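# Push protruding drive blanks into rack, skip yellow-stickered ones

## Task

Press home every drive blank that protrudes from the rack's front until it bottoms out and latches, but leave any blank with a yellow sticker untouched. The rack is loose on the table: tilting it beyond a slight amount counts as failure, and it must finish in its original spot. A blank counts as done only if it stays seated without the robot holding it, and nothing may be pushed or knocked off the table.

## Robot and tools

Robot: one arm with six joints (waist, shoulder, elbow, forearm roll, wrist pitch, wrist roll) and a two-finger gripper. The fingers point along the gripper's +z axis and close along its y axis. The reported end_effector_position is the spot between the pads when shut; closed fingertips reach about 33 mm past it, open ones about 9 mm. Closing moves the tips roughly 24 mm farther from the arm, so leave clearance above surfaces. The only camera is cam_wrist (896x504, on the wrist).

Scene frame: origin on the table top under the arm base, +z up, +y to the left when facing +x. Positions are in metres, orientation as quaternion wxyz, velocities in m/s and rad/s. The base may be tilted, and printed positions get less accurate at long reach.

execute_actions(actions): a list of actions run in sequence. Each action is a table of 1 to 15 rows; each row lasts one control step (1/30 s), and a short table repeats its final row until 15 steps are used. Every row has 9 numbers in [-1, 1]: dx, dy, dz, rx, ry, rz, position, force_limit, speed. The first six are an offset, in the gripper's own axes, from the gripper pose measured when that action began (for the first action of a call, the last pose a result reported). Each row is relative to that same start, not to the row before. Scale: 1.0 = 0.6 m for dx/dy/dz and 180 degrees for the rotation; rx, ry, rz form one rotation vector. position is absolute: +1 fully open (140 mm), about -0.8 pads touching, -1 closes until blocked. force_limit scales grip from about 14 N (-1) through 60 N (0) to 107 N (+1). speed sets finger speed, about 30 mm/s (-1), 140 (0), 250 (+1). An empty list just returns state and images.

Each step the commanded pose is clipped to 70 mm and 16 degrees from the measured pose, so a large offset may need several actions; after an action the arm only continues up to the last clipped pose. Position wins over orientation if both cannot be met. The 'Hand target' line shows where the controller is currently driving.

move(target, speed, stop_force, blocking): a straight path toward one target. target is a single 9-number row as above, the six pose numbers being an offset in gripper axes from the pose in the latest result that reports one; finger numbers are sent at the start. speed is m/s, 0.002 to 0.5 (default 0.25), turning capped at twice that in rad/s. The path lasts 0.5 to 10 s and is cut at 10 s. It does not avoid obstacles, and the real gripper can lag, deviate or overshoot, most when the arm is nearly straight. stop_force (20 to 80 N, only after 0.2 s of scene time) ends the path when the estimated push against the motion rises by that much for 2 control steps; the gripper then backs to its position 2 steps earlier and holds. The residual press can briefly exceed stop_force and usually settles within a second. It is not usable near stretched poses or on moves that rotate, and should be omitted when moving away from something being pressed. blocking=false returns after 0.5 s while the arm keeps going (not allowed with stop_force); poll with wait(0), and no other motion is accepted until the move has ended. The result adds a 'move:' line: done, off_target, moving, held, fault, or contact (stop_force ended it; ranks above held, done, off_target), plus limits such as paced (pose clipped) or held (some steps blocked, after which the arm may jump faster), and distance to target.

wait(seconds): 0 to 10 s, the arm keeps its last command; returns early if a running move ends. stop(): brakes a running move (needs room; fingers keep moving). zoom_image(camera='cam_wrist', region=[x0,y0,x1,y1]): enlarged crop of the latest image, at most 504x504 px, origin top-left. Use it to check for yellow stickers and whether blanks sit flush. finished_scene(scene): ends the current scene, given its number, irreversibly, and reports success.

Result lines: object_status 0 moving, 1 blocked while opening, 2 blocked while closing (a grip), 3 reached target or pads met. position_measured is in counts, 3 open to 230 closed. 'pose unreachable' means the clearance check altered or blocked the command (mount counts as arm). Joint torques and Flange force are noisy estimates of contact load; 'no reading' means unavailable. MOTOR HOT warns of heating; OVER-TEMPERATURE FAULT means brakes engaged to cool.

Dangers: the arm is stiff. Commanding even slightly past a firm contact can trip a fault: torque at a joint reaching its limit (waist and shoulder 312, elbow 147, wrist joints 41.4 N m) or 144 N external force stops the arm for 10 s and drops the rest of the call. Faster approaches hit harder. For pushing blanks, approach slowly with a small stop_force and a target a little beyond the expected seat, then retreat without stop_force. Push straight in along the slot so the unanchored rack does not slide or tip; check it has not shifted. Avoid slams, drops, and knocking anything off the table.

Each tool is called after ">>>" as name([rows], argument=value, ...), one row to a line, values as JSON.

## Session

>>> execute_actions(actions=[])

Scene clock: 0.00 s.
end_effector_position=(+0.5288, -0.2703, +0.3282) position_measured=3 object_status=3 end_effector_quat_wxyz=(-0.051, +0.391, +0.566, +0.724) end_effector_velocity=(-0.000, -0.000, -0.001) end_effector_angular_velocity=(+0.001, +0.001, -0.000)
Joint positions: [-1.07   0.582  1.947  1.167  1.903  4.375]
Joint velocities: [-0.     0.001 -0.    -0.    -0.    -0.   ]
Joint torques (N m, as the joint torque sensors report them, + toward a larger angle): no reading
Flange force (N, the push that the arm receives, along the gripper's own x y z axes): no reading
Hand target: +0.529, -0.270, +0.328; -0.051, +0.391, +0.566, +0.724

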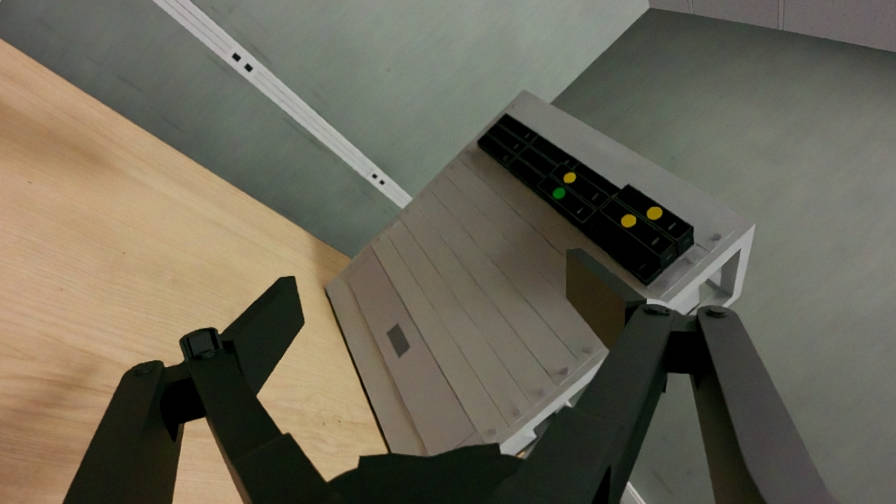

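>>> move(target=[0.4355, -0.004, 0.3357, -0.0964, -0.3226, -0.2037, 1, 0, 0], speed=0.25)

Scene clock: 20.77 s.
end_effector_position=(+0.4507, +0.0001, +0.5006) position_measured=3 object_status=3 end_effector_quat_wxyz=(+0.500, +0.499, +0.501, +0.499) end_effector_velocity=(+0.001, +0.001, -0.001) end_effector_angular_velocity=(-0.001, -0.004, -0.013)
Joint positions: [-0.322 -0.699  2.68   2.476  0.502  3.742]
Joint velocities: [ 0.048  0.007  0.003  0.119 -0.023 -0.108]
Joint torques (N m, as the joint torque sensors report them, + toward a larger angle): [ -4.35  24.64 -39.62  -2.12   1.61  -0.09]
Flange force (N, the push that the arm receives, along the gripper's own x y z axes): no reading
Hand target: +0.451, +0.000, +0.501; +0.500, +0.499, +0.501, +0.499
Off the commanded pose: 0.001 m, 0 deg.
move: done

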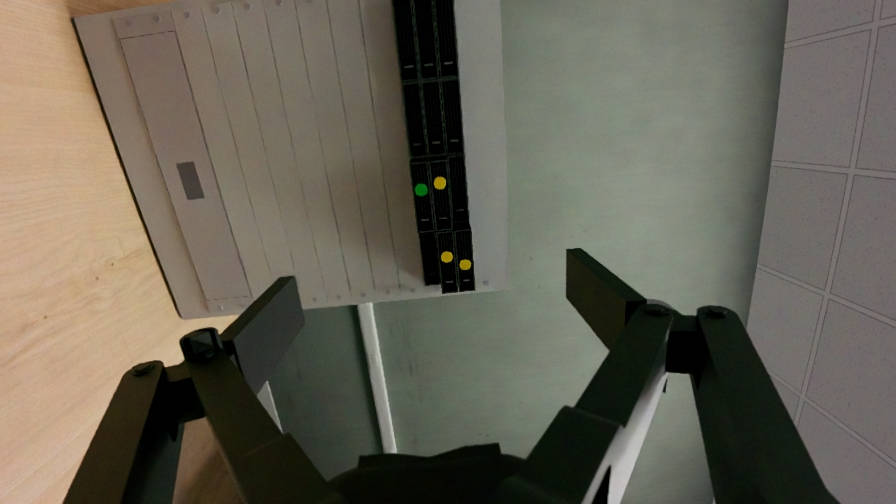

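>>> zoom_image(camera="cam_wrist", region=[370, 0, 520, 300])

Region (370, 0, 520, 300) of cam_wrist's 896x504 image, scaled by 1.680, with more detail than that image has.

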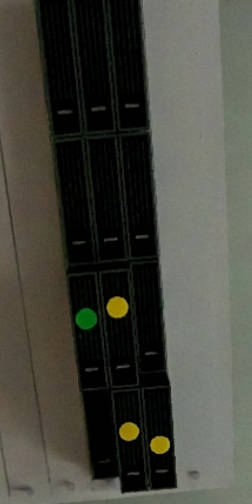

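>>> move(target=[0.133, 0, 0.333, 0, 0, 0, 1, 0, 0], speed=0.2)

Scene clock: 30.43 s.
end_effector_position=(+0.6505, +0.0800, +0.5004) position_measured=3 object_status=3 end_effector_quat_wxyz=(+0.500, +0.499, +0.501, +0.500) end_effector_velocity=(+0.000, +0.000, -0.000) end_effector_angular_velocity=(-0.000, +0.001, +0.000)
Joint positions: [ 0.117 -0.163  2.435  3.353  0.71   2.978]
Joint velocities: [ 0.     0.001 -0.001  0.     0.    -0.   ]
Joint torques (N m, as the joint torque sensors report them, + toward a larger angle): [ -2.96 -19.74 -31.8   -3.39   2.03  -0.05]
Flange force (N, the push that the arm receives, along the gripper's own x y z axes): [10.4 -3.7 7.2]
Hand target: +0.651, +0.080, +0.500; +0.500, +0.499, +0.501, +0.500
Off the commanded pose: 0.000 m, 0 deg.
move: done

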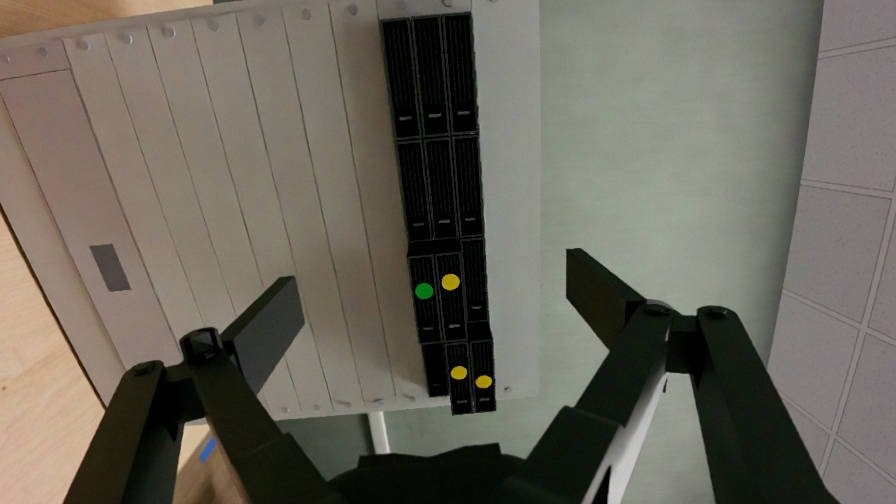

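>>> zoom_image(camera="cam_wrist", region=[350, 0, 540, 420])

Region (350, 0, 540, 420) of cam_wrist's 896x504 image, scaled by 1.200, with more detail than that image has; it fills the left 228 columns of this view, and the rest is white.

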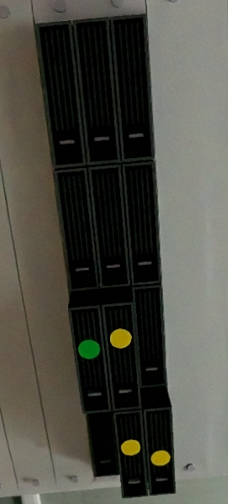

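>>> move(target=[-0.083, -0.139, 0.117, 0, 0, 0, 1, 0, 0], speed=0.12)

Scene clock: 51.27 s.
end_effector_position=(+0.7206, +0.0303, +0.4169) position_measured=3 object_status=3 end_effector_quat_wxyz=(+0.500, +0.499, +0.501, +0.500) end_effector_velocity=(-0.000, +0.000, +0.001) end_effector_angular_velocity=(-0.001, -0.001, +0.001)
Joint positions: [-0.034  0.091  2.415  3.124  0.933  3.151]
Joint velocities: [-0.    -0.001 -0.    -0.001  0.     0.   ]
Joint torques (N m, as the joint torque sensors report them, + toward a larger angle): [ -3.05 -40.2  -26.09  -2.36   2.01  -0.09]
Flange force (N, the push that the arm receives, along the gripper's own x y z axes): [7.4 -7.0 7.0]
Hand target: +0.721, +0.030, +0.417; +0.500, +0.499, +0.501, +0.500
Off the commanded pose: 0.000 m, 0 deg.
move: done

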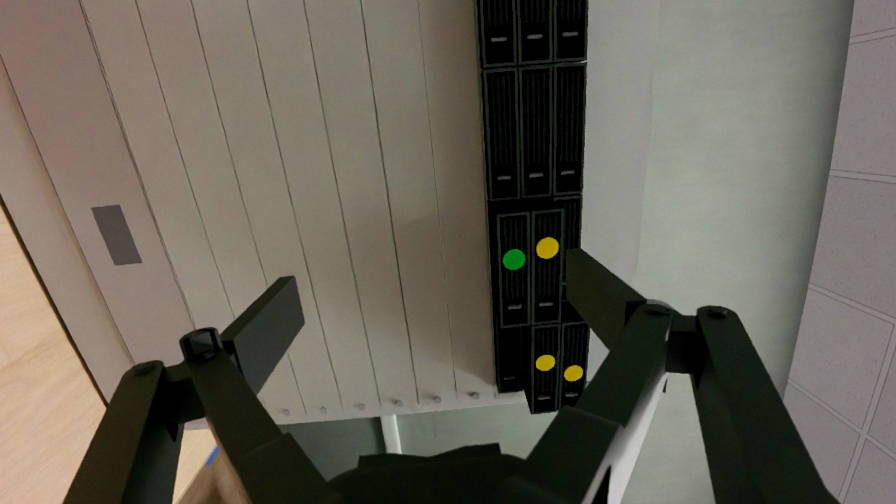

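>>> move(target=[-0.055, -0.0117, 0.1, 0, 0, 0, 1, 0, 0], speed=0.08)

Scene clock: 60.27 s.
end_effector_position=(+0.7806, -0.0026, +0.4098) position_measured=3 object_status=3 end_effector_quat_wxyz=(+0.500, +0.499, +0.501, +0.500) end_effector_velocity=(+0.000, +0.000, +0.001) end_effector_angular_velocity=(+0.000, -0.001, +0.001)
Joint positions: [-0.106  0.186  2.318  3.034  0.933  3.204]
Joint velocities: [ 0.001 -0.001 -0.     0.    -0.     0.   ]
Joint torques (N m, as the joint torque sensors report them, + toward a larger angle): [ -2.32 -51.05 -26.17  -2.02   1.75  -0.11]
Flange force (N, the push that the arm receives, along the gripper's own x y z axes): [3.6 -7.9 8.3]
Hand target: +0.781, -0.003, +0.410; +0.500, +0.499, +0.501, +0.500
Off the commanded pose: 0.000 m, 0 deg.
move: done

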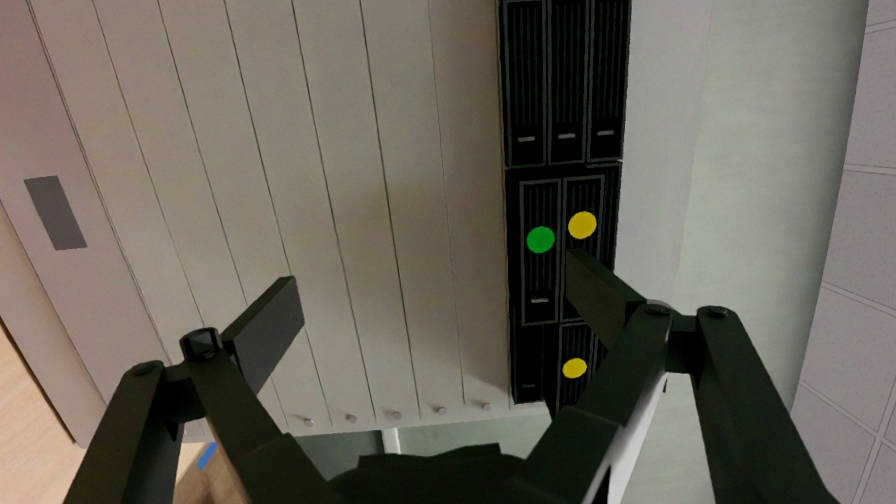

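>>> move(target=[0, 0, 0.07, 0, 0, 0, 1, 0, 0], speed=0.05)

Scene clock: 66.00 s.
end_effector_position=(+0.8225, -0.0026, +0.4097) position_measured=3 object_status=3 end_effector_quat_wxyz=(+0.500, +0.499, +0.501, +0.500) end_effector_velocity=(+0.000, +0.001, +0.000) end_effector_angular_velocity=(-0.001, -0.000, +0.001)
Joint positions: [-0.099  0.24   2.243  3.042  0.912  3.201]
Joint velocities: [ 0.001 -0.    -0.    -0.001 -0.    -0.   ]
Joint torques (N m, as the joint torque sensors report them, + toward a larger angle): [ -1.78 -57.32 -26.4   -2.36   1.99  -0.29]
Flange force (N, the push that the arm receives, along the gripper's own x y z axes): [2.5 -7.1 9.2]
Hand target: +0.823, -0.003, +0.410; +0.500, +0.499, +0.501, +0.500
Off the commanded pose: 0.000 m, 0 deg.
move: done

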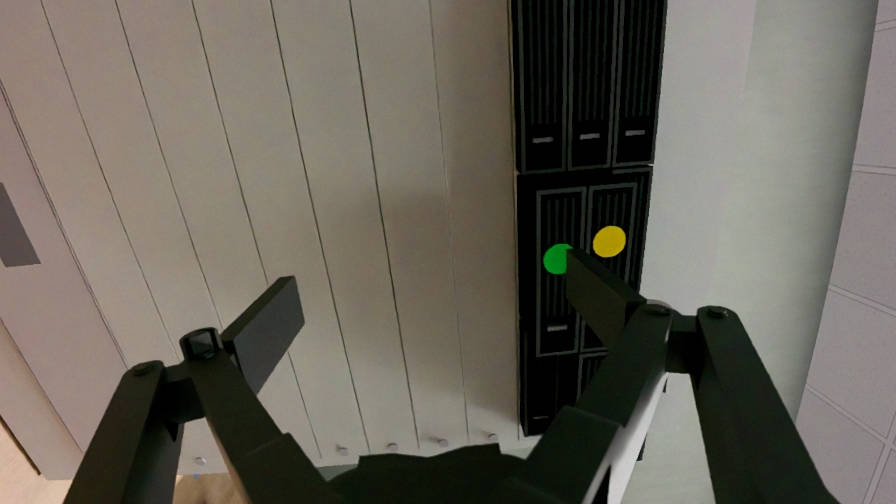

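>>> move(target=[0, 0, 0.125, 0, 0, 0, 1, 0, 0], speed=0.01, stop_force=25)

Scene clock: 78.23 s.
end_effector_position=(+0.8773, -0.0026, +0.4095) position_measured=3 object_status=3 end_effector_quat_wxyz=(+0.500, +0.499, +0.501, +0.500) end_effector_velocity=(-0.002, -0.001, -0.001) end_effector_angular_velocity=(-0.000, +0.002, -0.001)
Joint positions: [-0.091  0.308  2.143  3.049  0.88   3.199]
Joint velocities: [-0.001 -0.001  0.003 -0.001  0.    -0.   ]
Joint torques (N m, as the joint torque sensors report them, + toward a larger angle): [ -5.16 -53.67 -33.05  -1.3   -1.35  -0.03]
Flange force (N, the push that the arm receives, along the gripper's own x y z axes): [5.6 0.5 -17.1]
Hand target: +0.877, -0.003, +0.410; +0.500, +0.499, +0.501, +0.500
Off the commanded pose: 0.020 m, 0 deg.
move: contact

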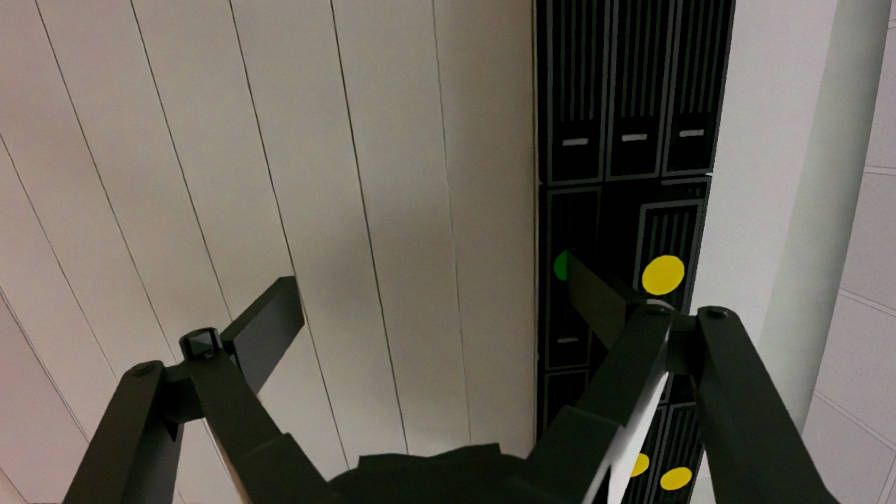

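>>> move(target=[0, 0, -0.13, 0, 0, 0, 1, 0, 0], speed=0.05)

Scene clock: 83.53 s.
end_effector_position=(+0.7993, -0.0026, +0.4096) position_measured=3 object_status=3 end_effector_quat_wxyz=(+0.500, +0.499, +0.501, +0.500) end_effector_velocity=(-0.000, +0.000, -0.001) end_effector_angular_velocity=(-0.000, +0.001, +0.001)
Joint positions: [-0.103  0.21   2.285  3.038  0.924  3.202]
Joint velocities: [ 0.     0.001  0.    -0.001  0.     0.   ]
Joint torques (N m, as the joint torque sensors report them, + toward a larger angle): [ -1.96 -52.91 -26.32  -2.48   1.71  -0.05]
Flange force (N, the push that the arm receives, along the gripper's own x y z axes): [3.7 -7.3 7.9]
Hand target: +0.799, -0.003, +0.410; +0.500, +0.499, +0.501, +0.500
Off the commanded pose: 0.000 m, 0 deg.
move: done

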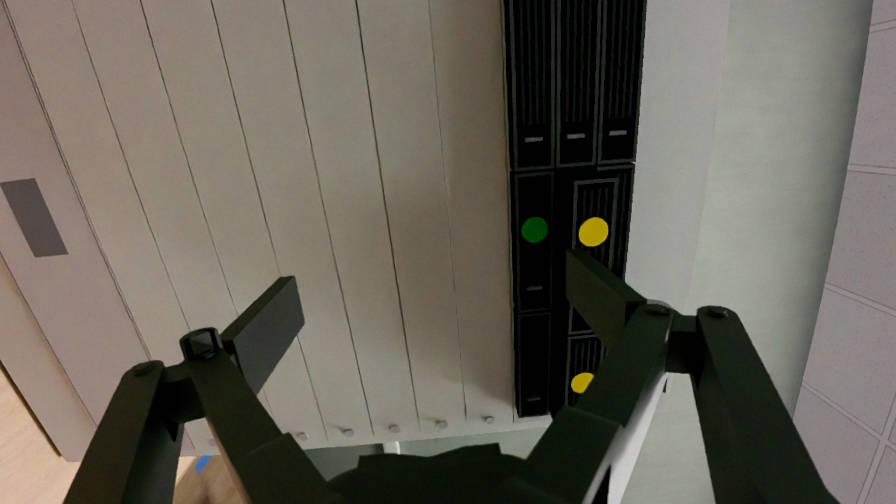

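>>> zoom_image(camera="cam_wrist", region=[480, 100, 660, 430])

Region (480, 100, 660, 430) of cam_wrist's 896x504 image, scaled by 1.527, with more detail than that image has; it fills the left 275 columns of this view, and the rest is white.

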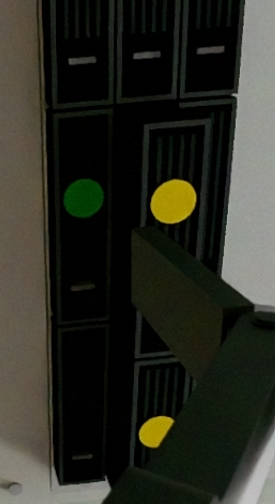

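>>> move(target=[0.40, 0.10, -0.05, 0, 0, 0, 1, 0, 0], speed=0.15)

Scene clock: 93.63 s.
end_effector_position=(+0.7693, +0.2374, +0.4698) position_measured=3 object_status=3 end_effector_quat_wxyz=(+0.500, +0.499, +0.501, +0.500) end_effector_velocity=(+0.000, -0.000, +0.000) end_effector_angular_velocity=(-0.000, -0.000, -0.001)
Joint positions: [0.405 0.158 2.19  3.716 0.862 2.742]
Joint velocities: [ 0.     0.    -0.     0.001  0.    -0.001]
Joint torques (N m, as the joint torque sensors report them, + toward a larger angle): [ -2.25 -51.39 -29.62  -3.17   1.79   0.14]
Flange force (N, the push that the arm receives, along the gripper's own x y z axes): [7.8 -6.8 5.1]
Hand target: +0.769, +0.237, +0.470; +0.500, +0.499, +0.501, +0.500
Off the commanded pose: 0.001 m, 0 deg.
move: done

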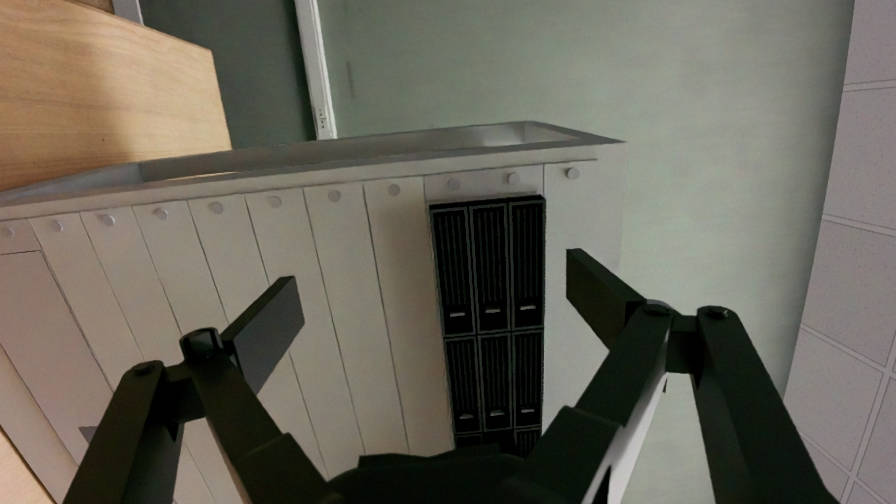

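>>> zoom_image(camera="cam_wrist", region=[410, 170, 570, 460])

Region (410, 170, 570, 460) of cam_wrist's 896x504 image, scaled by 1.738, with more detail than that image has; it fills the left 278 columns of this view, and the rest is white.

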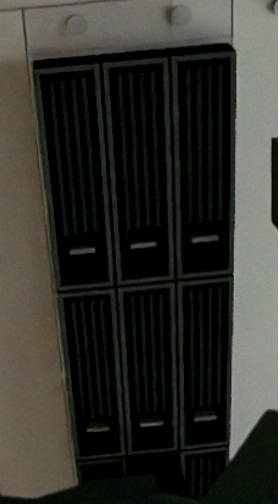

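All the remaining drives sit flush, so I'm ending scene 2.

>>> finished_scene(scene=2)

The scene is finished: the task was done.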